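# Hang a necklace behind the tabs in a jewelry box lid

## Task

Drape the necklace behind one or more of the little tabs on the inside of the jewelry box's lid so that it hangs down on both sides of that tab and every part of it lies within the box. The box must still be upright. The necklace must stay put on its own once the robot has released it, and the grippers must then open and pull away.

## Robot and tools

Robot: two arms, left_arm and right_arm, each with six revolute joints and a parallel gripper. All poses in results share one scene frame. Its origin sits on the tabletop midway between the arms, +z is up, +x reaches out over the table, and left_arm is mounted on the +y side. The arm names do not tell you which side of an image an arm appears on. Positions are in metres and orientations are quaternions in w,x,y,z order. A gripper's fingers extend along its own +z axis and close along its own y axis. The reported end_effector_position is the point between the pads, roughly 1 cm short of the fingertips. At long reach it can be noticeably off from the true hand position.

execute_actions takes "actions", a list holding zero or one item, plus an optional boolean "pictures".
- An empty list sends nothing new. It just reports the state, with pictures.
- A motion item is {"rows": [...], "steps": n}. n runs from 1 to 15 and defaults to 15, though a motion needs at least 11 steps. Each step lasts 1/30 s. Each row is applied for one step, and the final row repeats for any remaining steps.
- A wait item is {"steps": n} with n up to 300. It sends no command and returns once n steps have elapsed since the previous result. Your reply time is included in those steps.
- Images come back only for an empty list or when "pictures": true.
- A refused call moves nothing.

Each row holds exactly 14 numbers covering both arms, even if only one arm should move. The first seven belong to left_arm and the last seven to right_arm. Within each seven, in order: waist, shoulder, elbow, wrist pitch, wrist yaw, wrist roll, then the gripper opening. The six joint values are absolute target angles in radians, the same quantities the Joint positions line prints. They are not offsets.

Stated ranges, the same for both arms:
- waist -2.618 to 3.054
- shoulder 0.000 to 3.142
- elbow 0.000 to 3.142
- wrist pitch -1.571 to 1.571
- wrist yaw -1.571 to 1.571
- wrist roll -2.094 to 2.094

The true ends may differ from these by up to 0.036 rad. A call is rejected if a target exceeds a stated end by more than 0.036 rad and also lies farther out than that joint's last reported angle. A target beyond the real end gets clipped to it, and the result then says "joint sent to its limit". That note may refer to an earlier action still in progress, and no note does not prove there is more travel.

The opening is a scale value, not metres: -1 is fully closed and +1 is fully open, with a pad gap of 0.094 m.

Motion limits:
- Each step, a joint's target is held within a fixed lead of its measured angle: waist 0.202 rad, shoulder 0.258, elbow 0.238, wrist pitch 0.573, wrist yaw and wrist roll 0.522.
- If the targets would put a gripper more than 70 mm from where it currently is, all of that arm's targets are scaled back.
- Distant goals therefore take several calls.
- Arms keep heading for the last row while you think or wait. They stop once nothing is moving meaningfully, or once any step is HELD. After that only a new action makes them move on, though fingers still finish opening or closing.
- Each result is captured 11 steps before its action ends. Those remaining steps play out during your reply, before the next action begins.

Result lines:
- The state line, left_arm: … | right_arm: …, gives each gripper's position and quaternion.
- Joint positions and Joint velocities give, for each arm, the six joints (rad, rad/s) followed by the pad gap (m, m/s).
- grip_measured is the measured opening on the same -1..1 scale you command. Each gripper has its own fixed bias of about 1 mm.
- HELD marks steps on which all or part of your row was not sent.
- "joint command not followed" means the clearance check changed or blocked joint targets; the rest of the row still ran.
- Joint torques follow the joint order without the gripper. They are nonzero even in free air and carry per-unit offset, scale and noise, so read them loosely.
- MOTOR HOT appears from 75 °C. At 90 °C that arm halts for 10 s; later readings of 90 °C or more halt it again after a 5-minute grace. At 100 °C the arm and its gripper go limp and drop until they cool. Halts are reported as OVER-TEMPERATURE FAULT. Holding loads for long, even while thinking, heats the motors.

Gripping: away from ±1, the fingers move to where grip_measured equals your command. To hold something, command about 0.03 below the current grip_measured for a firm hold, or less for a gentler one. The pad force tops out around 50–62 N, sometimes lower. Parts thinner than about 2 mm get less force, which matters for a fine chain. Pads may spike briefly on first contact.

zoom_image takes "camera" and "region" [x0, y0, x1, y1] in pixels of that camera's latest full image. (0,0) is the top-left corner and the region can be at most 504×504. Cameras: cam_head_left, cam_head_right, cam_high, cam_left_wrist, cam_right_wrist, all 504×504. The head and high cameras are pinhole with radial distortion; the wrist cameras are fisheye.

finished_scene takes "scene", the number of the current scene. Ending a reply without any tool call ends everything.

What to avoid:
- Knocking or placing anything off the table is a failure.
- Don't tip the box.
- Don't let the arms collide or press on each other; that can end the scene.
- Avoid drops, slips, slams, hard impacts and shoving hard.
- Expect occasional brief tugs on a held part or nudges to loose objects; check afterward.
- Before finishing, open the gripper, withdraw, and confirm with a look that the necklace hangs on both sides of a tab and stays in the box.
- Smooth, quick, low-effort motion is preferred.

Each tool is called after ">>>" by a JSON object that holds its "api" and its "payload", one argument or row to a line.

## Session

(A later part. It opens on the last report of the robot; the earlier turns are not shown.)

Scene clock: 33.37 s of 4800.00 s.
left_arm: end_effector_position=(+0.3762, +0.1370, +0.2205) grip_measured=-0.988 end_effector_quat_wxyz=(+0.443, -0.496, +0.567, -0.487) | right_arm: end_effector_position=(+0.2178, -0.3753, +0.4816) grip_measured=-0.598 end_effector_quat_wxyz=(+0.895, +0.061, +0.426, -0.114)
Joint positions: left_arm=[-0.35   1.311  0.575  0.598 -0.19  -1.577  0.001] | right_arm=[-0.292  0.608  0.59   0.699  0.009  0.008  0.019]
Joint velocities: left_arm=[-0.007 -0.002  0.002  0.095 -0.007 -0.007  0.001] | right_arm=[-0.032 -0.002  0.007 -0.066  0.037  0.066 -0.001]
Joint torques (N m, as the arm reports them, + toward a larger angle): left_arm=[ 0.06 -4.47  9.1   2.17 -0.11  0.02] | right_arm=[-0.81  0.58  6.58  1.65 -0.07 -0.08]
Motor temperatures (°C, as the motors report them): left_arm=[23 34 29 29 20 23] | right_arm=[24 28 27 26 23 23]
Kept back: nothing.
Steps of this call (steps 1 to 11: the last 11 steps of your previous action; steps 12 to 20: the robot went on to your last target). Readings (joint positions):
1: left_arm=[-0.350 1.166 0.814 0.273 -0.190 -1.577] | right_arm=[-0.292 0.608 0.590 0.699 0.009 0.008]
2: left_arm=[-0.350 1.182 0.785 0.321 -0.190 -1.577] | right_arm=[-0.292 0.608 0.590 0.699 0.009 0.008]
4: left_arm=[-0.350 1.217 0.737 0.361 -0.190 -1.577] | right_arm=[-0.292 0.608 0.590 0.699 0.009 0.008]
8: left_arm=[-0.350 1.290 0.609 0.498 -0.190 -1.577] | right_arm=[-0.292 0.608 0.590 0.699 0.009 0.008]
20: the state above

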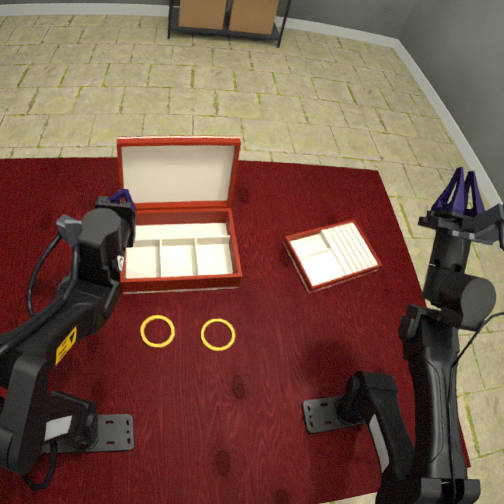

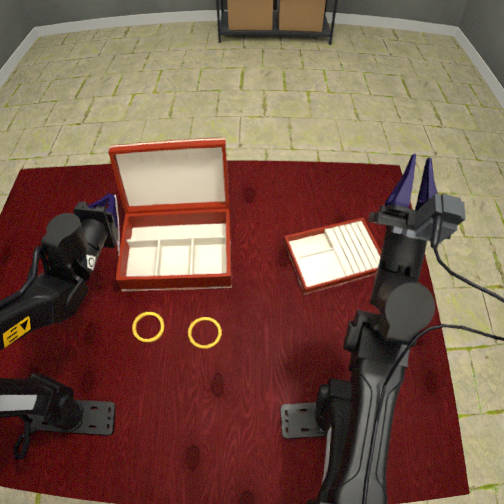

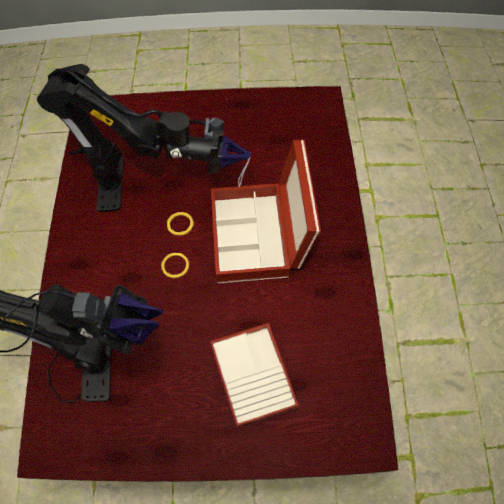

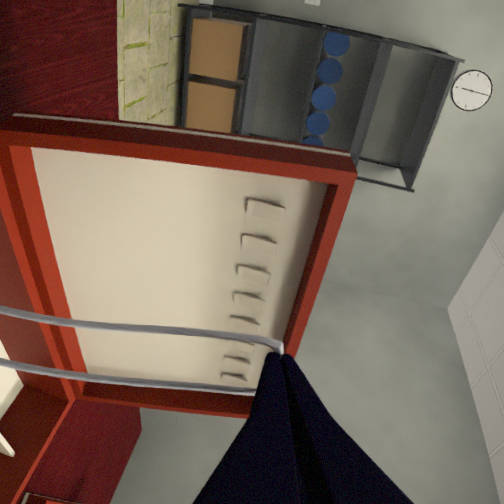

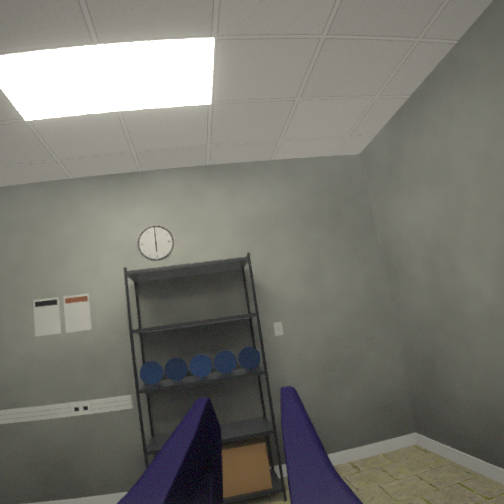

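>>> {"api": "execute_actions", "payload": {
  "actions": [
    {"rows":[[-0.35,1.24,0.7,0.44,-0.2,-1.57,-1,-0.3,0.6,0.6,0.7,0,0,-0.6],[-0.35,1.24,0.7,0.44,-0.2,-1.57,-1,-0.3,0.6,0.6,0.7,0,0,-0.6],[-0.35,1.24,0.7,0.44,-0.2,-1.57,-1,-0.3,0.6,0.6,0.7,0,0,-0.6],[-0.35,1.18,0.8,0.28,-0.2,-1.57,-1,-0.3,0.6,0.6,0.7,0,0,-0.6],[-0.35,1.18,0.8,0.28,-0.2,-1.57,-1,-0.3,0.6,0.6,0.7,0,0,-0.6],[-0.35,1.18,0.8,0.28,-0.2,-1.57,-1,-0.3,0.6,0.6,0.7,0,0,-0.6],[-0.35,1.13,0.92,0.13,-0.2,-1.57,-1,-0.3,0.6,0.6,0.7,0,0,-0.6]],"steps":15}
  ]
}}

>>> {"api": "execute_actions", "payload": {
  "actions": [
    {"rows":[[-0.4,1.13,0.92,0.13,-0.25,-1.57,-1,-0.3,0.6,0.6,0.7,0,0,-0.6],[-0.4,1.13,0.92,0.13,-0.25,-1.57,-1,-0.3,0.6,0.6,0.7,0,0,-0.6],[-0.4,1.13,0.92,0.13,-0.25,-1.57,-1,-0.3,0.6,0.6,0.7,0,0,-0.6],[-0.47,1.13,0.92,0.13,-0.32,-1.57,-1,-0.3,0.6,0.6,0.7,0,0,-0.6],[-0.47,1.13,0.92,0.13,-0.32,-1.57,-1,-0.3,0.6,0.6,0.7,0,0,-0.6],[-0.47,1.13,0.92,0.13,-0.32,-1.57,-1,-0.3,0.6,0.6,0.7,0,0,-0.6],[-0.55,1.13,0.92,0.13,-0.42,-1.57,-1,-0.3,0.6,0.6,0.7,0,0,-0.6]],"steps":15}
  ]
}}

>>> {"api": "execute_actions", "payload": {
  "actions": [
    {"steps":20}
  ],
  "pictures": true
}}

Scene clock: 36.83 s of 4800.00 s.
left_arm: end_effector_position=(+0.3797, +0.1359, +0.2461) grip_measured=-0.988 end_effector_quat_wxyz=(+0.443, -0.496, +0.567, -0.487) | right_arm: end_effector_position=(+0.2178, -0.3753, +0.4816) grip_measured=-0.598 end_effector_quat_wxyz=(+0.895, +0.061, +0.426, -0.114)
Joint positions: left_arm=[-0.35   1.273  0.662  0.474 -0.19  -1.577  0.001] | right_arm=[-0.292  0.608  0.59   0.699  0.009  0.008  0.019]
Joint velocities: left_arm=[-0.002 -0.505  1.111 -1.985  0.007  0.022 -0.   ] | right_arm=[ 0.002  0.002 -0.012 -0.022  0.022 -0.051  0.   ]
Joint torques (N m, as the arm reports them, + toward a larger angle): left_arm=[ 0.02 -8.58 15.02  3.15 -0.08  0.03] | right_arm=[-0.56  0.71  6.48  1.67 -0.13 -0.1 ]
Motor temperatures (°C, as the motors report them): left_arm=[23 34 30 30 20 23] | right_arm=[24 28 27 26 23 23]
Steps of this call (steps 1 to 30: the robot went on to your last target; steps 31 to 100: nothing new was sent; steps 101 to 104: the first 4 steps of this action). Readings (joint positions):
101: left_arm=[-0.350 1.305 0.588 0.580 -0.190 -1.577] | right_arm=[-0.292 0.608 0.590 0.699 0.009 0.008]
102: left_arm=[-0.350 1.298 0.609 0.539 -0.190 -1.577] | right_arm=[-0.292 0.608 0.590 0.699 0.009 0.008]
104: the state above

Scene clock: 37.33 s of 4800.00 s.
left_arm: end_effector_position=(+0.3596, +0.1315, +0.3613) grip_measured=-0.988 end_effector_quat_wxyz=(+0.465, -0.475, +0.533, -0.523) | right_arm: end_effector_position=(+0.2178, -0.3753, +0.4816) grip_measured=-0.598 end_effector_quat_wxyz=(+0.895, +0.061, +0.426, -0.114)
Joint positions: left_arm=[-0.395  1.123  0.923  0.179 -0.234 -1.577  0.001] | right_arm=[-0.292  0.608  0.59   0.699  0.009  0.008  0.019]
Joint velocities: left_arm=[-0.608 -0.007 -0.007 -0.168 -0.755  0.066  0.   ] | right_arm=[-0.007  0.007 -0.002 -0.037 -0.081 -0.066  0.   ]
Joint torques (N m, as the arm reports them, + toward a larger angle): left_arm=[-2.87 -2.4   9.23  1.98  0.41  0.03] | right_arm=[-0.77  0.71  6.54  1.68 -0.09 -0.13]
Motor temperatures (°C, as the motors report them): left_arm=[23 34 30 30 20 23] | right_arm=[24 28 28 26 23 23]
Steps of this call (steps 1 to 11: the last 11 steps of your previous action; steps 12 to 15: the first 4 steps of this action). Readings (joint positions):
12: left_arm=[-0.355 1.123 0.923 0.210 -0.201 -1.577] | right_arm=[-0.292 0.608 0.590 0.699 0.009 0.008]
13: left_arm=[-0.366 1.123 0.923 0.195 -0.211 -1.577] | right_arm=[-0.292 0.608 0.590 0.699 0.009 0.008]
15: the state above

Scene clock: 38.00 s of 4800.00 s.
left_arm: end_effector_position=(+0.3456, +0.1034, +0.3562) grip_measured=-0.988 end_effector_quat_wxyz=(+0.469, -0.482, +0.537, -0.510) | right_arm: end_effector_position=(+0.2178, -0.3753, +0.4816) grip_measured=-0.598 end_effector_quat_wxyz=(+0.895, +0.061, +0.426, -0.114)
Joint positions: left_arm=[-0.547  1.123  0.923  0.156 -0.406 -1.577  0.001] | right_arm=[-0.292  0.608  0.59   0.699  0.009  0.008  0.019]
Joint velocities: left_arm=[ 0.002 -0.002 -0.002  0.066 -0.051  0.007 -0.001] | right_arm=[-0.002  0.022  0.012  0.022  0.037 -0.022 -0.001]
Joint torques (N m, as the arm reports them, + toward a larger angle): left_arm=[-0.19 -2.48  9.14  1.86 -0.1   0.02] | right_arm=[-0.77  0.74  6.71  1.67 -0.11 -0.08]
Motor temperatures (°C, as the motors report them): left_arm=[23 34 30 30 20 23] | right_arm=[24 28 28 26 23 23]
Kept back: nothing.
Steps of this call (steps 1 to 11: the last 11 steps of your previous action; steps 12 to 20: the robot went on to your last target). Readings (joint positions):
1: left_arm=[-0.418 1.123 0.923 0.173 -0.252 -1.577] | right_arm=[-0.292 0.608 0.590 0.699 0.009 0.008]
2: left_arm=[-0.440 1.123 0.923 0.168 -0.261 -1.577] | right_arm=[-0.292 0.608 0.590 0.699 0.009 0.008]
4: left_arm=[-0.496 1.123 0.923 0.162 -0.313 -1.577] | right_arm=[-0.292 0.608 0.590 0.699 0.009 0.008]
8: left_arm=[-0.547 1.123 0.923 0.158 -0.362 -1.577] | right_arm=[-0.292 0.608 0.590 0.699 0.009 0.008]
20: the state above

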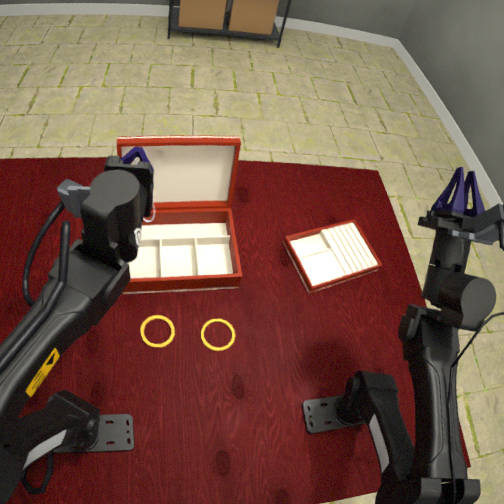

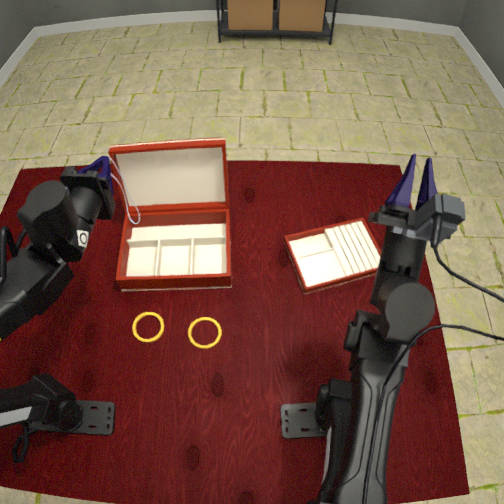

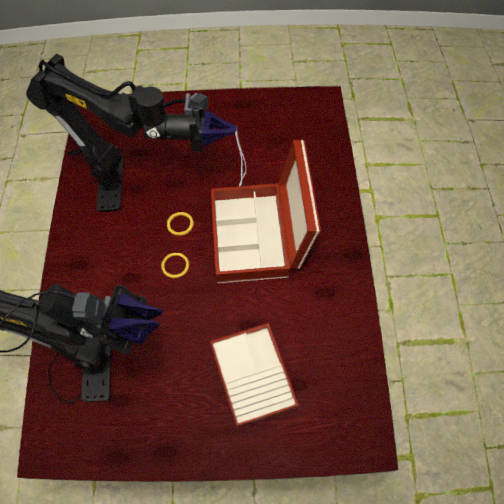

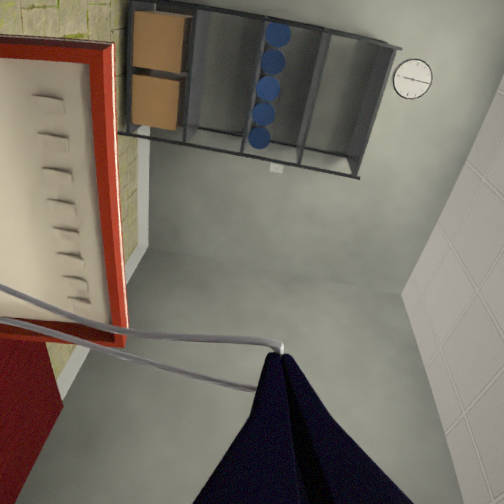

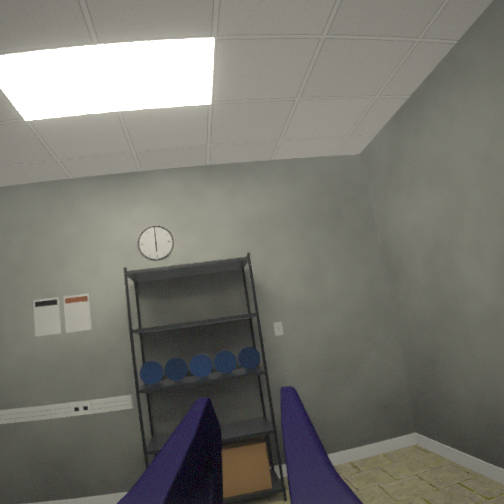

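>>> {"api": "execute_actions", "payload": {
  "actions": [
    {"rows":[[-0.62,1.15,0.93,0.13,-0.45,-1.57,-1,-0.3,0.6,0.6,0.7,0,0,-0.6],[-0.62,1.15,0.93,0.13,-0.45,-1.57,-1,-0.3,0.6,0.6,0.7,0,0,-0.6],[-0.62,1.15,0.93,0.13,-0.45,-1.57,-1,-0.3,0.6,0.6,0.7,0,0,-0.6],[-0.62,1.15,0.93,0.13,-0.45,-1.57,-1,-0.3,0.6,0.6,0.7,0,0,-0.6],[-0.68,1.2,0.95,0.13,-0.47,-1.57,-1,-0.3,0.6,0.6,0.7,0,0,-0.6],[-0.68,1.2,0.95,0.13,-0.47,-1.57,-1,-0.3,0.6,0.6,0.7,0,0,-0.6],[-0.68,1.2,0.95,0.13,-0.47,-1.57,-1,-0.3,0.6,0.6,0.7,0,0,-0.6],[-0.68,1.2,0.95,0.13,-0.47,-1.57,-1,-0.3,0.6,0.6,0.7,0,0,-0.6],[-0.72,1.27,0.98,0.17,-0.48,-1.57,-1,-0.3,0.6,0.6,0.7,0,0,-0.6]],"steps":15}
  ]
}}

>>> {"api": "execute_actions", "payload": {
  "actions": [
    {"rows":[[-0.72,1.33,0.93,0.28,-0.48,-1.57,-1,-0.3,0.6,0.6,0.7,0,0,-0.6],[-0.72,1.33,0.93,0.28,-0.48,-1.57,-1,-0.3,0.6,0.6,0.7,0,0,-0.6],[-0.72,1.33,0.93,0.28,-0.48,-1.57,-1,-0.3,0.6,0.6,0.7,0,0,-0.6],[-0.72,1.33,0.93,0.28,-0.48,-1.57,-1,-0.3,0.6,0.6,0.7,0,0,-0.6],[-0.72,1.39,0.85,0.42,-0.48,-1.57,-1,-0.3,0.6,0.6,0.7,0,0,-0.6],[-0.72,1.39,0.85,0.42,-0.48,-1.57,-1,-0.3,0.6,0.6,0.7,0,0,-0.6],[-0.72,1.39,0.85,0.42,-0.48,-1.57,-1,-0.3,0.6,0.6,0.7,0,0,-0.6],[-0.72,1.39,0.85,0.42,-0.48,-1.57,-1,-0.3,0.6,0.6,0.7,0,0,-0.6],[-0.72,1.45,0.77,0.58,-0.48,-1.57,-1,-0.3,0.6,0.6,0.7,0,0,-0.6]],"steps":15}
  ]
}}

>>> {"api": "execute_actions", "payload": {
  "actions": [
    {"steps":20}
  ],
  "pictures": true
}}

Scene clock: 39.93 s of 4800.00 s.
left_arm: end_effector_position=(+0.3405, +0.0852, +0.3526) grip_measured=-0.988 end_effector_quat_wxyz=(+0.459, -0.474, +0.548, -0.514) | right_arm: end_effector_position=(+0.2178, -0.3753, +0.4816) grip_measured=-0.598 end_effector_quat_wxyz=(+0.895, +0.061, +0.426, -0.114)
Joint positions: left_arm=[-0.602  1.133  0.923  0.156 -0.428 -1.577  0.001] | right_arm=[-0.292  0.608  0.59   0.699  0.009  0.008  0.019]
Joint velocities: left_arm=[-0.335  0.105  0.002  0.022 -0.007 -0.022  0.001] | right_arm=[-0.012 -0.007 -0.002 -0.037 -0.051  0.007 -0.   ]
Joint torques (N m, as the arm reports them, + toward a larger angle): left_arm=[ 0.23 -2.25 10.    1.86 -0.25  0.01] | right_arm=[-0.57  0.7   6.59  1.64 -0.13 -0.08]
Motor temperatures (°C, as the motors report them): left_arm=[23 33 30 30 20 23] | right_arm=[24 28 28 26 23 23]
Steps of this call (steps 1 to 15: the robot went on to your last target; steps 16 to 54: nothing new was sent; steps 55 to 58: the first 4 steps of this action). Readings (joint positions):
55: left_arm=[-0.554 1.125 0.923 0.156 -0.418 -1.577] | right_arm=[-0.292 0.608 0.590 0.699 0.009 0.008]
56: left_arm=[-0.571 1.127 0.923 0.156 -0.426 -1.577] | right_arm=[-0.292 0.608 0.590 0.699 0.009 0.008]
58: the state above

Scene clock: 40.43 s of 4800.00 s.
left_arm: end_effector_position=(+0.3549, +0.0266, +0.3167) grip_measured=-0.988 end_effector_quat_wxyz=(+0.435, -0.457, +0.587, -0.507) | right_arm: end_effector_position=(+0.2178, -0.3753, +0.4816) grip_measured=-0.598 end_effector_quat_wxyz=(+0.895, +0.061, +0.426, -0.114)
Joint positions: left_arm=[-0.713  1.305  0.949  0.237 -0.465 -1.577  0.001] | right_arm=[-0.292  0.608  0.59   0.699  0.009  0.008  0.019]
Joint velocities: left_arm=[-0.012  0.291 -0.022  0.271 -0.007 -0.007 -0.   ] | right_arm=[ 0.007 -0.022 -0.002  0.007 -0.022  0.037 -0.   ]
Joint torques (N m, as the arm reports them, + toward a larger angle): left_arm=[-0.45 -3.96  7.79  2.13 -0.17  0.03] | right_arm=[-0.76  0.85  6.42  1.68 -0.17 -0.1 ]
Motor temperatures (°C, as the motors report them): left_arm=[23 33 30 30 20 23] | right_arm=[24 28 28 26 23 23]
Steps of this call (steps 1 to 11: the last 11 steps of your previous action; steps 12 to 15: the first 4 steps of this action). Readings (joint positions):
12: left_arm=[-0.713 1.275 0.949 0.178 -0.461 -1.577] | right_arm=[-0.292 0.608 0.590 0.699 0.009 0.008]
13: left_arm=[-0.713 1.285 0.949 0.205 -0.463 -1.577] | right_arm=[-0.292 0.608 0.590 0.699 0.009 0.008]
15: the state above

Scene clock: 41.10 s of 4800.00 s.
left_arm: end_effector_position=(+0.3680, +0.0169, +0.2463) grip_measured=-0.988 end_effector_quat_wxyz=(+0.436, -0.457, +0.584, -0.509) | right_arm: end_effector_position=(+0.2178, -0.3753, +0.4816) grip_measured=-0.598 end_effector_quat_wxyz=(+0.895, +0.061, +0.426, -0.114)
Joint positions: left_arm=[-0.713  1.457  0.771  0.572 -0.468 -1.577  0.001] | right_arm=[-0.292  0.608  0.59   0.699  0.009  0.008  0.019]
Joint velocities: left_arm=[-0.007  0.007  0.012  0.007  0.037  0.007 -0.001] | right_arm=[ 0.002 -0.027 -0.007  0.022  0.007  0.007 -0.001]
Joint torques (N m, as the arm reports them, + toward a larger angle): left_arm=[-0.46 -5.86  8.68  2.09 -0.14  0.01] | right_arm=[-0.72  0.91  6.66  1.66 -0.1  -0.07]
Motor temperatures (°C, as the motors report them): left_arm=[23 33 30 30 20 23] | right_arm=[24 28 28 26 23 23]
Kept back: nothing.
Steps of this call (steps 1 to 11: the last 11 steps of your previous action; steps 12 to 20: the robot went on to your last target). Readings (joint positions):
1: left_arm=[-0.713 1.319 0.938 0.271 -0.466 -1.577] | right_arm=[-0.292 0.608 0.590 0.699 0.009 0.008]
2: left_arm=[-0.713 1.332 0.922 0.315 -0.467 -1.577] | right_arm=[-0.292 0.608 0.590 0.699 0.009 0.008]
4: left_arm=[-0.713 1.362 0.890 0.358 -0.467 -1.577] | right_arm=[-0.292 0.608 0.590 0.699 0.009 0.008]
8: left_arm=[-0.713 1.433 0.799 0.485 -0.468 -1.577] | right_arm=[-0.292 0.608 0.590 0.699 0.009 0.008]
20: the state above

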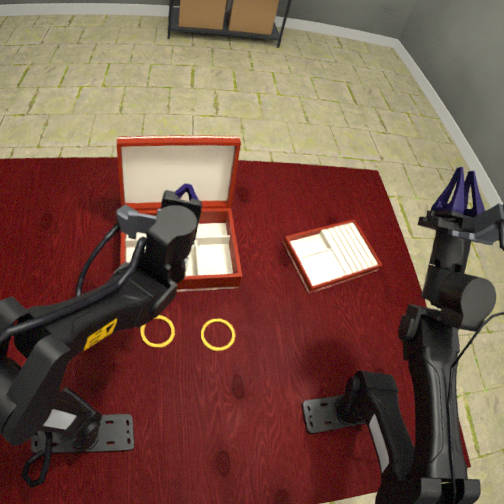

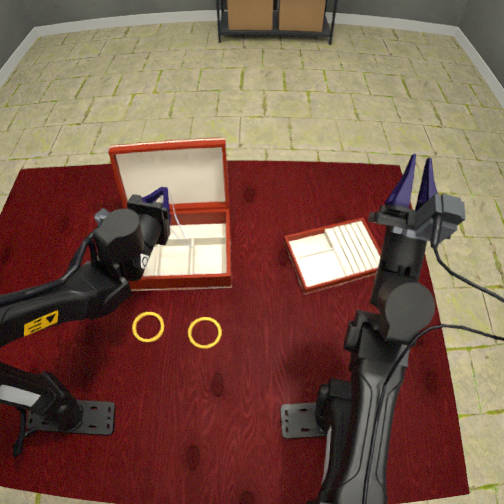

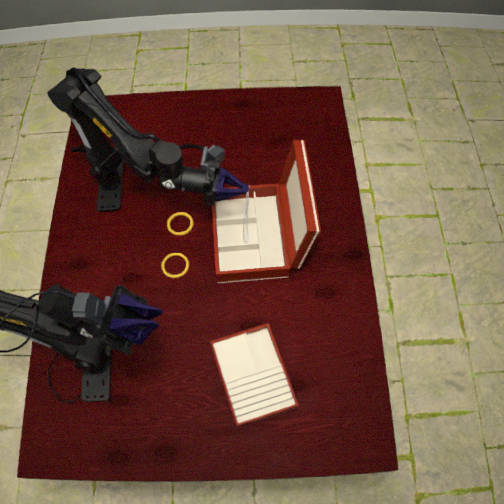

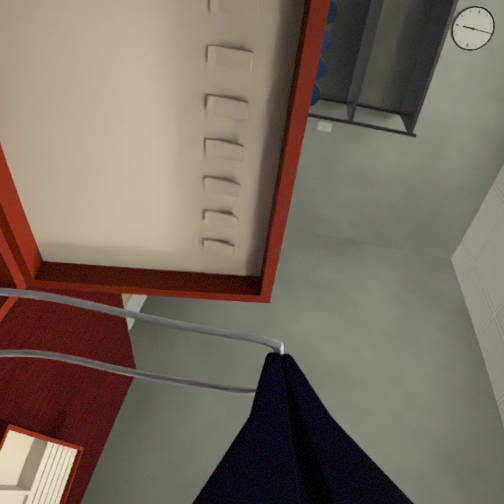

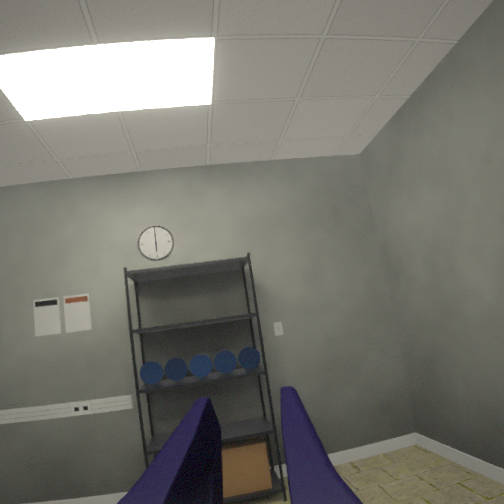

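>>> {"api": "execute_actions", "payload": {
  "actions": [
    {"rows":[[-0.69,1.54,0.8,0.62,-0.48,-1.57,-1,-0.3,0.6,0.6,0.7,0,0,-0.6],[-0.69,1.54,0.8,0.62,-0.48,-1.57,-1,-0.3,0.6,0.6,0.7,0,0,-0.6],[-0.69,1.54,0.8,0.62,-0.48,-1.57,-1,-0.3,0.6,0.6,0.7,0,0,-0.6],[-0.69,1.54,0.8,0.62,-0.48,-1.57,-1,-0.3,0.6,0.6,0.7,0,0,-0.6],[-0.66,1.62,0.88,0.65,-0.48,-1.57,-1,-0.3,0.6,0.6,0.7,0,0,-0.6],[-0.66,1.62,0.88,0.65,-0.48,-1.57,-1,-0.3,0.6,0.6,0.7,0,0,-0.6],[-0.66,1.62,0.88,0.65,-0.48,-1.57,-1,-0.3,0.6,0.6,0.7,0,0,-0.6],[-0.66,1.62,0.88,0.65,-0.48,-1.57,-1,-0.3,0.6,0.6,0.7,0,0,-0.6],[-0.62,1.7,0.945,0.67,-0.48,-1.57,-1,-0.3,0.6,0.6,0.7,0,0,-0.6]],"steps":15}
  ]
}}

>>> {"api": "execute_actions", "payload": {
  "actions": [
    {"steps":22}
  ],
  "pictures": true
}}

Scene clock: 42.57 s of 4800.00 s.
left_arm: end_effector_position=(+0.3773, +0.0158, +0.2369) grip_measured=-0.988 end_effector_quat_wxyz=(+0.439, -0.461, +0.582, -0.506) | right_arm: end_effector_position=(+0.2178, -0.3753, +0.4816) grip_measured=-0.598 end_effector_quat_wxyz=(+0.895, +0.061, +0.426, -0.114)
Joint positions: left_arm=[-0.703  1.511  0.78   0.615 -0.47  -1.577  0.001] | right_arm=[-0.292  0.608  0.59   0.699  0.009  0.008  0.019]
Joint velocities: left_arm=[ 0.071  0.364 -0.012  0.051  0.007  0.007  0.   ] | right_arm=[ 0.002 -0.002 -0.012 -0.007  0.081  0.051  0.002]
Joint torques (N m, as the arm reports them, + toward a larger angle): left_arm=[ 0.59 -5.41 10.37  2.11 -0.12  0.01] | right_arm=[-0.76  0.72  6.64  1.64 -0.04 -0.08]
Motor temperatures (°C, as the motors report them): left_arm=[23 33 30 30 20 23] | right_arm=[24 28 28 26 23 23]
Steps of this call (steps 1 to 30: the robot went on to your last target; steps 31 to 40: nothing new was sent; steps 41 to 44: the first 4 steps of this action). Readings (joint positions):
41: left_arm=[-0.712 1.464 0.772 0.589 -0.470 -1.577] | right_arm=[-0.292 0.608 0.590 0.699 0.009 0.008]
42: left_arm=[-0.709 1.479 0.776 0.604 -0.470 -1.577] | right_arm=[-0.292 0.608 0.590 0.699 0.009 0.008]
44: the state above

Scene clock: 43.30 s of 4800.00 s.
left_arm: end_effector_position=(+0.4287, +0.0262, +0.2289) grip_measured=-0.988 end_effector_quat_wxyz=(+0.461, -0.483, +0.559, -0.492) | right_arm: end_effector_position=(+0.2178, -0.3753, +0.4816) grip_measured=-0.598 end_effector_quat_wxyz=(+0.895, +0.061, +0.426, -0.114)
Joint positions: left_arm=[-0.623  1.691  0.918  0.67  -0.472 -1.577  0.001] | right_arm=[-0.292  0.608  0.59   0.699  0.009  0.008  0.019]
Joint velocities: left_arm=[-0.002  0.002 -0.002  0.022  0.037 -0.081 -0.001] | right_arm=[ 0.007 -0.012 -0.007 -0.037 -0.022 -0.022  0.   ]
Joint torques (N m, as the arm reports them, + toward a larger angle): left_arm=[ 0.28 -6.62 10.85  2.12 -0.09  0.03] | right_arm=[-0.72  0.66  6.59  1.67 -0.14 -0.1 ]
Motor temperatures (°C, as the motors report them): left_arm=[23 33 30 31 20 23] | right_arm=[24 28 28 26 23 23]
Kept back: nothing.
Steps of this call (steps 1 to 11: the last 11 steps of your previous action; steps 12 to 22: the robot went on to your last target). Readings (joint positions):
1: left_arm=[-0.698 1.531 0.788 0.616 -0.470 -1.577] | right_arm=[-0.292 0.608 0.590 0.699 0.009 0.008]
2: left_arm=[-0.691 1.561 0.809 0.620 -0.471 -1.577] | right_arm=[-0.292 0.608 0.590 0.699 0.009 0.008]
4: left_arm=[-0.675 1.606 0.842 0.628 -0.471 -1.577] | right_arm=[-0.292 0.608 0.590 0.699 0.009 0.008]
8: left_arm=[-0.635 1.682 0.912 0.651 -0.471 -1.577] | right_arm=[-0.292 0.608 0.590 0.699 0.009 0.008]
22: the state above

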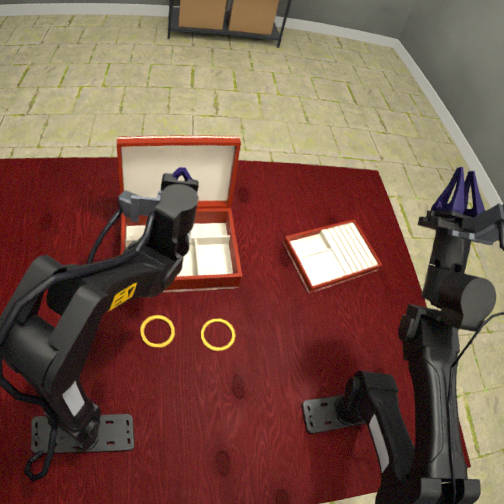

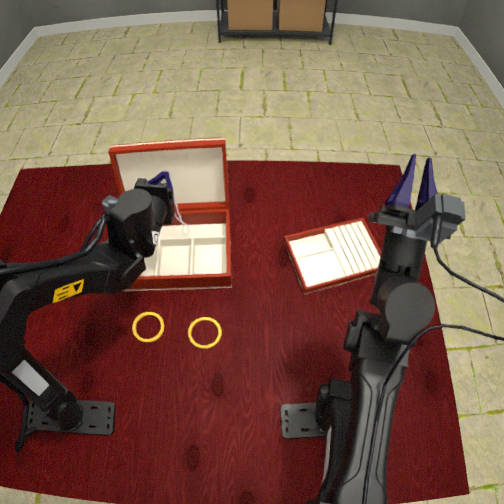

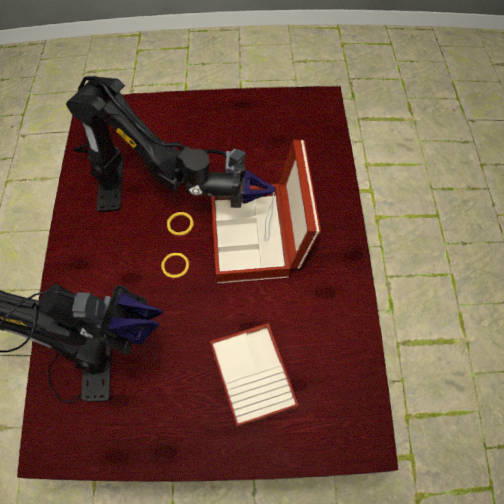

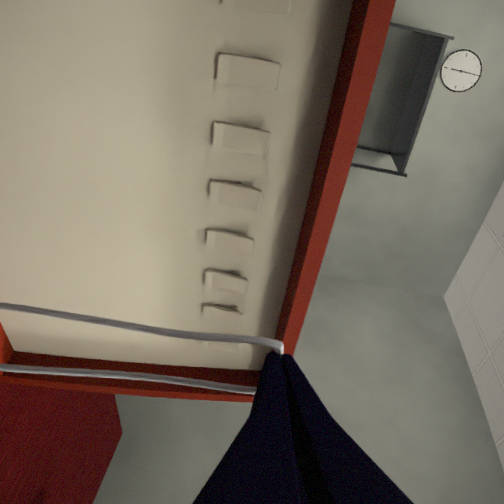

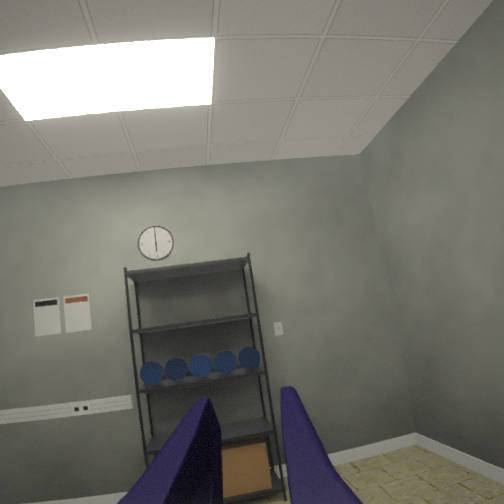

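>>> {"api": "execute_actions", "payload": {
  "actions": [
    {"rows":[[-0.61,1.76,0.95,0.69,-0.45,-1.57,-1,-0.3,0.6,0.6,0.7,0,0,-0.6],[-0.61,1.76,0.95,0.69,-0.45,-1.57,-1,-0.3,0.6,0.6,0.7,0,0,-0.6],[-0.61,1.76,0.95,0.69,-0.45,-1.57,-1,-0.3,0.6,0.6,0.7,0,0,-0.6],[-0.61,1.76,0.95,0.69,-0.45,-1.57,-1,-0.3,0.6,0.6,0.7,0,0,-0.6],[-0.61,1.76,0.95,0.69,-0.45,-1.57,-1,-0.3,0.6,0.6,0.7,0,0,-0.6],[-0.575,1.84,1.03,0.72,-0.42,-1.57,-1,-0.3,0.6,0.6,0.7,0,0,-0.6]],"steps":15}
  ]
}}

>>> {"api": "execute_actions", "payload": {
  "actions": [
    {"steps":18}
  ],
  "pictures": true
}}

Scene clock: 44.57 s of 4800.00 s.
left_arm: end_effector_position=(+0.4341, +0.0220, +0.2193) grip_measured=-0.988 end_effector_quat_wxyz=(+0.458, -0.482, +0.563, -0.490) | right_arm: end_effector_position=(+0.2178, -0.3753, +0.4816) grip_measured=-0.598 end_effector_quat_wxyz=(+0.895, +0.061, +0.426, -0.114)
Joint positions: left_arm=[-0.622  1.731  0.928  0.692 -0.465 -1.577  0.001] | right_arm=[-0.292  0.608  0.59   0.699  0.009  0.008  0.019]
Joint velocities: left_arm=[ 0.017  0.315  0.012  0.051  0.037  0.022 -0.001] | right_arm=[-0.012  0.002 -0.017 -0.037 -0.051  0.022 -0.   ]
Joint torques (N m, as the arm reports them, + toward a larger angle): left_arm=[ 0.92 -6.82 10.31  2.08  0.07  0.02] | right_arm=[-0.59  0.72  6.61  1.67 -0.14 -0.06]
Motor temperatures (°C, as the motors report them): left_arm=[23 34 31 31 20 23] | right_arm=[24 28 28 26 23 23]
Steps of this call (steps 1 to 15: the robot went on to your last target; steps 16 to 34: nothing new was sent; steps 35 to 38: the first 4 steps of this action). Readings (joint positions):
35: left_arm=[-0.623 1.696 0.918 0.676 -0.471 -1.577] | right_arm=[-0.292 0.608 0.590 0.699 0.009 0.008]
36: left_arm=[-0.623 1.707 0.923 0.686 -0.470 -1.577] | right_arm=[-0.292 0.608 0.590 0.699 0.009 0.008]
38: the state above

Scene clock: 45.17 s of 4800.00 s.
left_arm: end_effector_position=(+0.4611, +0.0244, +0.2065) grip_measured=-0.988 end_effector_quat_wxyz=(+0.459, -0.486, +0.562, -0.488) | right_arm: end_effector_position=(+0.2178, -0.3753, +0.4816) grip_measured=-0.598 end_effector_quat_wxyz=(+0.895, +0.061, +0.426, -0.114)
Joint positions: left_arm=[-0.58   1.833  1.001  0.719 -0.429 -1.577  0.001] | right_arm=[-0.292  0.608  0.59   0.699  0.009  0.008  0.019]
Joint velocities: left_arm=[-0.007 -0.017  0.002  0.007 -0.037 -0.051 -0.   ] | right_arm=[ 0.002 -0.012 -0.007 -0.051 -0.037 -0.022 -0.   ]
Joint torques (N m, as the arm reports them, + toward a larger angle): left_arm=[ 0.44 -7.9  10.79  2.11  0.11  0.02] | right_arm=[-0.6   0.7   6.76  1.67 -0.13 -0.12]
Motor temperatures (°C, as the motors report them): left_arm=[23 34 31 31 20 23] | right_arm=[24 28 28 26 23 23]
Kept back: nothing.
Steps of this call (steps 1 to 11: the last 11 steps of your previous action; steps 12 to 18: the robot went on to your last target). Readings (joint positions):
1: left_arm=[-0.622 1.740 0.928 0.692 -0.463 -1.577] | right_arm=[-0.292 0.608 0.590 0.699 0.009 0.008]
2: left_arm=[-0.618 1.756 0.937 0.693 -0.459 -1.577] | right_arm=[-0.292 0.608 0.590 0.699 0.009 0.008]
4: left_arm=[-0.603 1.806 0.982 0.702 -0.445 -1.577] | right_arm=[-0.292 0.608 0.590 0.699 0.009 0.008]
8: left_arm=[-0.580 1.833 1.001 0.708 -0.436 -1.577] | right_arm=[-0.292 0.608 0.590 0.699 0.009 0.008]
18: the state above

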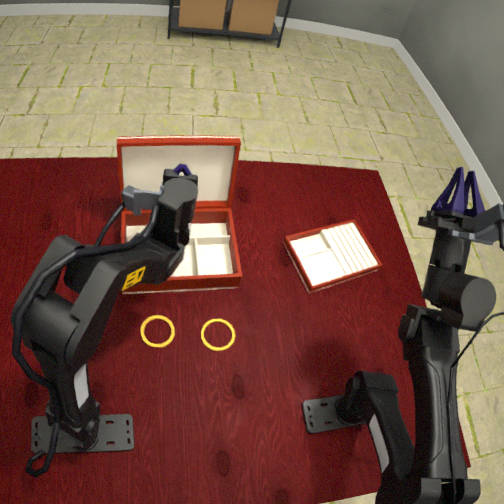

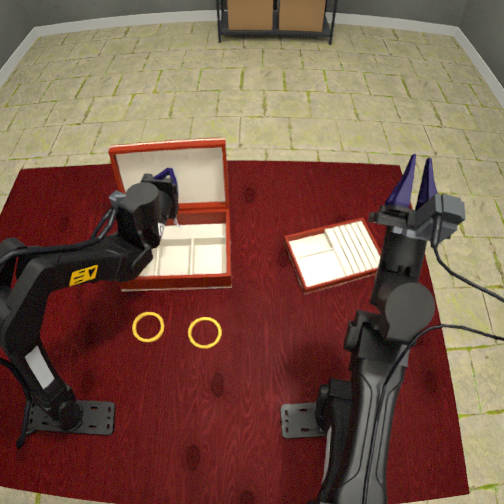

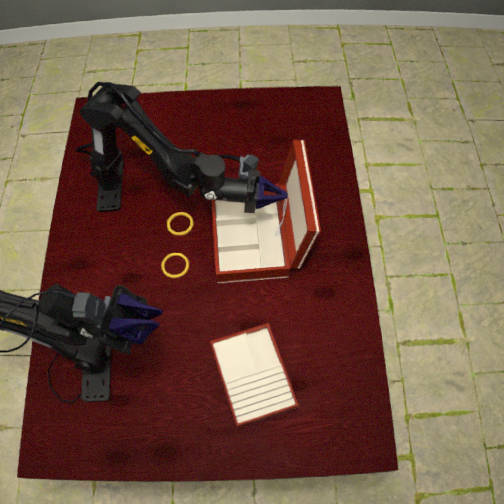

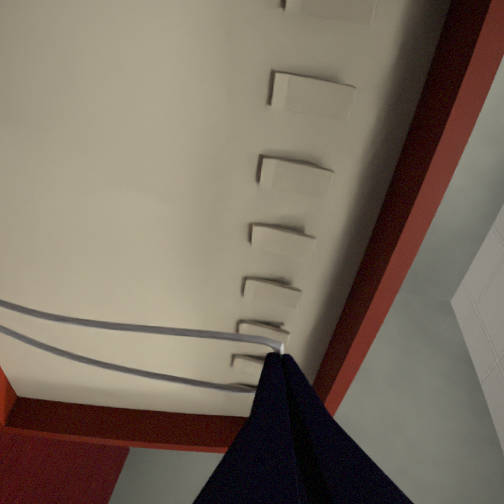

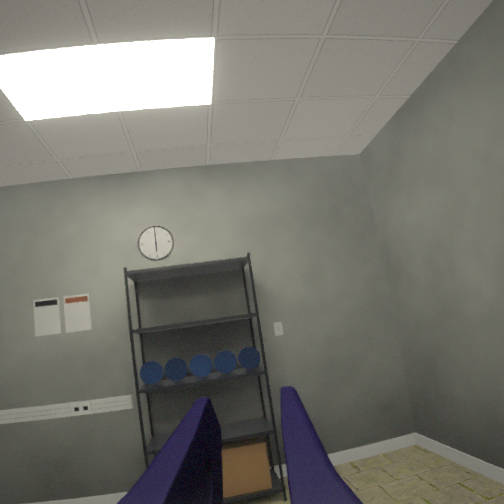

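>>> {"api": "execute_actions", "payload": {
  "actions": [
    {"rows":[[-0.575,1.84,1.08,0.67,-0.42,-1.57,-1,-0.3,0.6,0.6,0.7,0,0,-0.6],[-0.575,1.84,1.08,0.67,-0.42,-1.57,-1,-0.3,0.6,0.6,0.7,0,0,-0.6],[-0.575,1.84,1.08,0.67,-0.42,-1.57,-1,-0.3,0.6,0.6,0.7,0,0,-0.6],[-0.575,1.84,1.08,0.67,-0.42,-1.57,-1,-0.3,0.6,0.6,0.7,0,0,-0.6],[-0.555,1.87,1.12,0.635,-0.40,-1.57,-1,-0.3,0.6,0.6,0.7,0,0,-0.6]],"steps":15}
  ]
}}

>>> {"api": "execute_actions", "payload": {
  "actions": [
    {"steps":16}
  ],
  "pictures": true
}}

Scene clock: 46.70 s of 4800.00 s.
left_arm: end_effector_position=(+0.4664, +0.0211, +0.2180) grip_measured=-0.988 end_effector_quat_wxyz=(+0.460, -0.484, +0.557, -0.494) | right_arm: end_effector_position=(+0.2178, -0.3753, +0.4816) grip_measured=-0.598 end_effector_quat_wxyz=(+0.895, +0.061, +0.426, -0.114)
Joint positions: left_arm=[-0.58   1.836  1.041  0.698 -0.428 -1.577  0.001] | right_arm=[-0.292  0.608  0.59   0.699  0.009  0.008  0.019]
Joint velocities: left_arm=[-0.002 -0.002  0.286  0.007 -0.037  0.022  0.001] | right_arm=[ 0.002  0.002 -0.007 -0.051 -0.007 -0.037  0.001]
Joint torques (N m, as the arm reports them, + toward a larger angle): left_arm=[ 0.47 -8.3  10.23  1.87  0.11  0.01] | right_arm=[-0.82  0.66  6.61  1.69 -0.12 -0.08]
Motor temperatures (°C, as the motors report them): left_arm=[23 34 31 31 20 23] | right_arm=[24 28 28 26 23 23]
Steps of this call (steps 1 to 15: the robot went on to your last target; steps 16 to 42: nothing new was sent; steps 43 to 46: the first 4 steps of this action). Readings (joint positions):
43: left_arm=[-0.580 1.833 1.007 0.713 -0.429 -1.577] | right_arm=[-0.292 0.608 0.590 0.699 0.009 0.008]
44: left_arm=[-0.580 1.835 1.019 0.703 -0.428 -1.577] | right_arm=[-0.292 0.608 0.590 0.699 0.009 0.008]
46: the state above

Scene clock: 47.23 s of 4800.00 s.
left_arm: end_effector_position=(+0.4771, +0.0214, +0.2285) grip_measured=-0.988 end_effector_quat_wxyz=(+0.460, -0.483, +0.554, -0.498) | right_arm: end_effector_position=(+0.2178, -0.3753, +0.4816) grip_measured=-0.598 end_effector_quat_wxyz=(+0.895, +0.061, +0.426, -0.114)
Joint positions: left_arm=[-0.564  1.848  1.097  0.663 -0.41  -1.577  0.001] | right_arm=[-0.292  0.608  0.59   0.699  0.009  0.008  0.019]
Joint velocities: left_arm=[-0.012 -0.012 -0.017 -0.022 -0.066 -0.051 -0.   ] | right_arm=[-0.022  0.022 -0.002 -0.007  0.007 -0.037  0.001]
Joint torques (N m, as the arm reports them, + toward a larger angle): left_arm=[ 0.71 -7.21 10.57  1.88  0.11  0.02] | right_arm=[-0.73  0.72  6.71  1.66 -0.1  -0.07]
Motor temperatures (°C, as the motors report them): left_arm=[23 34 31 31 20 23] | right_arm=[24 28 28 26 23 23]
Kept back: nothing.
Steps of this call (steps 1 to 11: the last 11 steps of your previous action; steps 12 to 16: the robot went on to your last target). Readings (joint positions):
1: left_arm=[-0.578 1.837 1.055 0.693 -0.426 -1.577] | right_arm=[-0.292 0.608 0.590 0.699 0.009 0.008]
2: left_arm=[-0.576 1.841 1.071 0.688 -0.422 -1.577] | right_arm=[-0.292 0.608 0.590 0.699 0.009 0.008]
4: left_arm=[-0.570 1.848 1.093 0.684 -0.416 -1.577] | right_arm=[-0.292 0.608 0.590 0.699 0.009 0.008]
8: left_arm=[-0.564 1.848 1.097 0.674 -0.413 -1.577] | right_arm=[-0.292 0.608 0.590 0.699 0.009 0.008]
16: the state above

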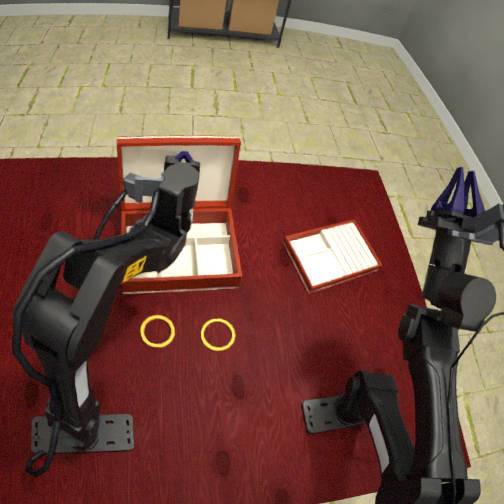

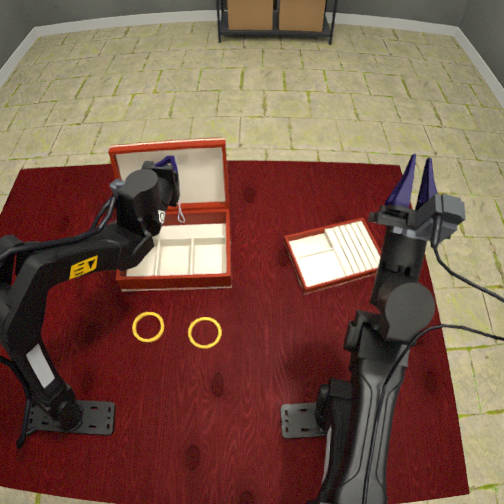

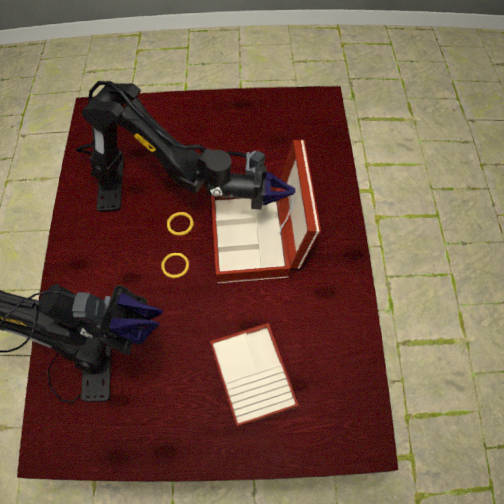

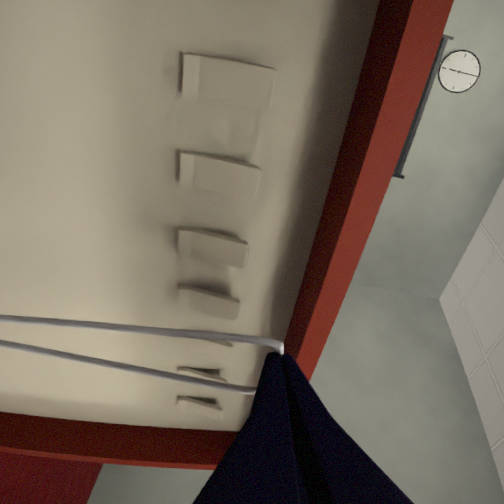

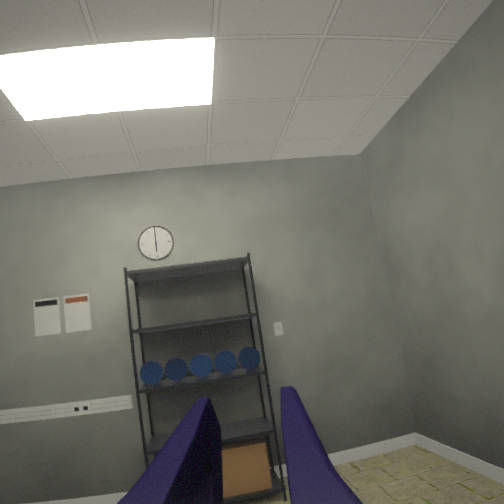

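>>> {"api": "execute_actions", "payload": {
  "actions": [
    {"rows":[[-0.555,1.895,1.12,0.71,-0.40,-1.57,-1,-0.3,0.6,0.6,0.7,0,0,-0.6],[-0.555,1.895,1.12,0.71,-0.40,-1.57,-1,-0.3,0.6,0.6,0.7,0,0,-0.6],[-0.555,1.895,1.12,0.71,-0.40,-1.57,-1,-0.3,0.6,0.6,0.7,0,0,-0.6],[-0.555,1.895,1.12,0.71,-0.40,-1.57,-1,-0.3,0.6,0.6,0.7,0,0,-0.6],[-0.555,1.895,1.12,0.71,-0.40,-1.57,-1,-0.3,0.6,0.6,0.7,0,0,-0.6],[-0.555,1.895,1.12,0.71,-0.40,-1.57,-1,-0.3,0.6,0.6,0.7,0,0,-0.6],[-0.545,1.92,1.155,0.70,-0.39,-1.57,-1,-0.3,0.6,0.6,0.7,0,0,-0.6],[-0.545,1.92,1.155,0.70,-0.39,-1.57,-1,-0.3,0.6,0.6,0.7,0,0,-0.6],[-0.545,1.92,1.155,0.70,-0.39,-1.57,-1,-0.3,0.6,0.6,0.7,0,0,-0.6],[-0.535,1.94,1.185,0.69,-0.38,-1.57,-1,-0.3,0.6,0.6,0.7,0,0,-0.6]],"steps":15}
  ]
}}

>>> {"api": "execute_actions", "payload": {
  "actions": [
    {"steps":16}
  ],
  "pictures": true
}}

Scene clock: 48.50 s of 4800.00 s.
left_arm: end_effector_position=(+0.4797, +0.0198, +0.2247) grip_measured=-0.988 end_effector_quat_wxyz=(+0.461, -0.482, +0.551, -0.502) | right_arm: end_effector_position=(+0.2178, -0.3753, +0.4816) grip_measured=-0.598 end_effector_quat_wxyz=(+0.895, +0.061, +0.426, -0.114)
Joint positions: left_arm=[-0.564  1.87   1.097  0.695 -0.409 -1.577  0.001] | right_arm=[-0.292  0.608  0.59   0.699  0.009  0.008  0.019]
Joint velocities: left_arm=[-0.002  0.168 -0.007  0.081 -0.066 -0.037  0.   ] | right_arm=[-0.002 -0.007 -0.002 -0.066  0.051  0.11  -0.001]
Joint torques (N m, as the arm reports them, + toward a larger angle): left_arm=[ 0.7  -7.88 10.44  2.13  0.11  0.02] | right_arm=[-0.68  0.75  6.59  1.66 -0.09 -0.11]
Motor temperatures (°C, as the motors report them): left_arm=[23 34 32 31 20 23] | right_arm=[24 28 28 26 23 23]
Steps of this call (steps 1 to 15: the robot went on to your last target; steps 16 to 34: nothing new was sent; steps 35 to 38: the first 4 steps of this action). Readings (joint positions):
35: left_arm=[-0.564 1.851 1.097 0.668 -0.409 -1.577] | right_arm=[-0.292 0.608 0.590 0.699 0.009 0.008]
36: left_arm=[-0.564 1.857 1.097 0.682 -0.409 -1.577] | right_arm=[-0.292 0.608 0.590 0.699 0.009 0.008]
38: the state above

Scene clock: 49.03 s of 4800.00 s.
left_arm: end_effector_position=(+0.4964, +0.0201, +0.2222) grip_measured=-0.988 end_effector_quat_wxyz=(+0.462, -0.482, +0.548, -0.504) | right_arm: end_effector_position=(+0.2178, -0.3753, +0.4816) grip_measured=-0.598 end_effector_quat_wxyz=(+0.895, +0.061, +0.426, -0.114)
Joint positions: left_arm=[-0.543  1.926  1.157  0.697 -0.391 -1.577  0.001] | right_arm=[-0.292  0.608  0.59   0.699  0.009  0.008  0.019]
Joint velocities: left_arm=[-0.007  0.002  0.002 -0.022  0.022  0.037  0.   ] | right_arm=[-0.002 -0.002 -0.002 -0.051  0.022 -0.037 -0.001]
Joint torques (N m, as the arm reports them, + toward a larger angle): left_arm=[ 0.71 -8.42 10.95  2.07  0.13  0.03] | right_arm=[-0.67  0.8   6.72  1.66 -0.11 -0.05]
Motor temperatures (°C, as the motors report them): left_arm=[23 35 32 31 20 23] | right_arm=[24 28 28 26 23 23]
Kept back: nothing.
Steps of this call (steps 1 to 11: the last 11 steps of your previous action; steps 12 to 16: the robot went on to your last target). Readings (joint positions):
1: left_arm=[-0.564 1.875 1.097 0.697 -0.409 -1.577] | right_arm=[-0.292 0.608 0.590 0.699 0.009 0.008]
2: left_arm=[-0.564 1.880 1.097 0.698 -0.409 -1.577] | right_arm=[-0.292 0.608 0.590 0.699 0.009 0.008]
4: left_arm=[-0.562 1.894 1.109 0.698 -0.406 -1.577] | right_arm=[-0.292 0.608 0.590 0.699 0.009 0.008]
8: left_arm=[-0.551 1.922 1.147 0.697 -0.396 -1.577] | right_arm=[-0.292 0.608 0.590 0.699 0.009 0.008]
16: the state above

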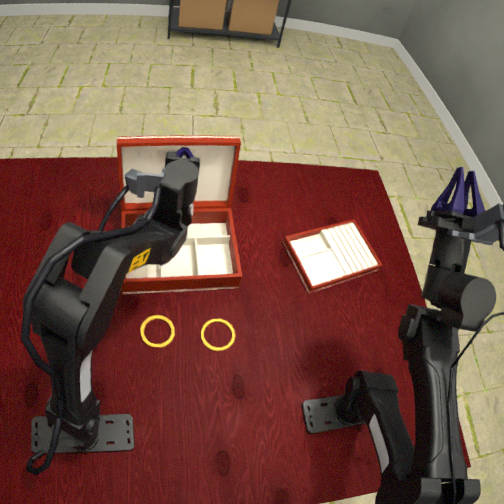

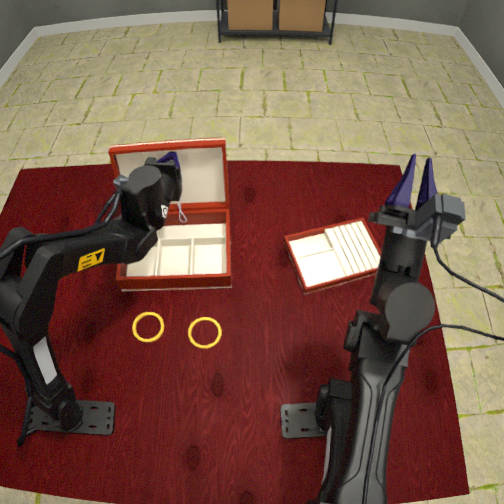

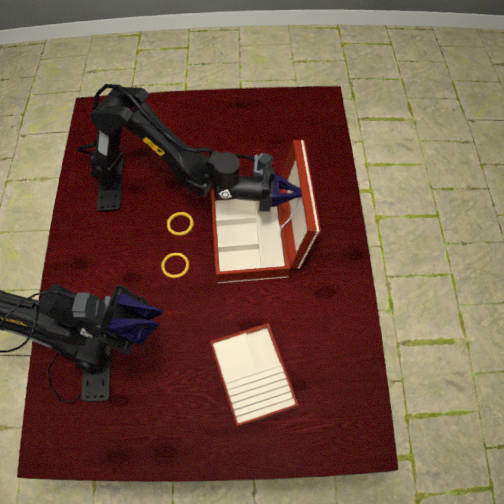

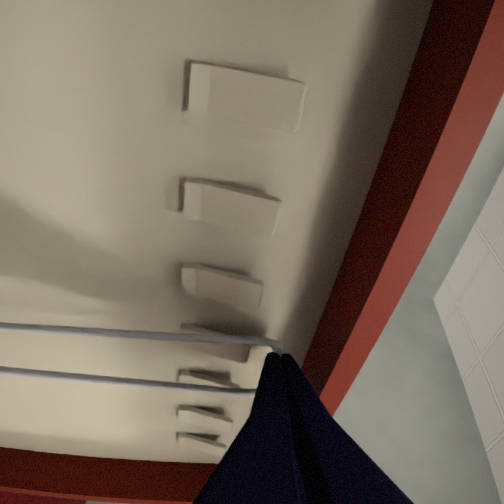

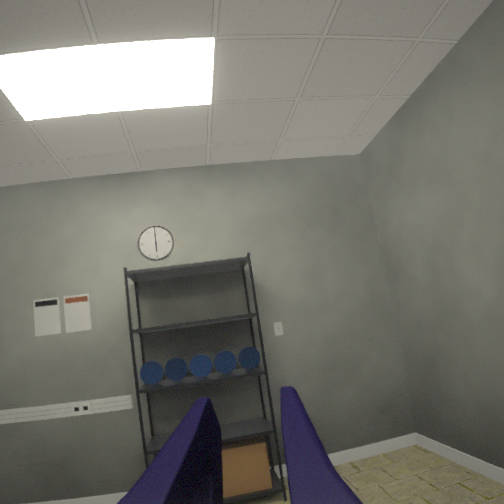

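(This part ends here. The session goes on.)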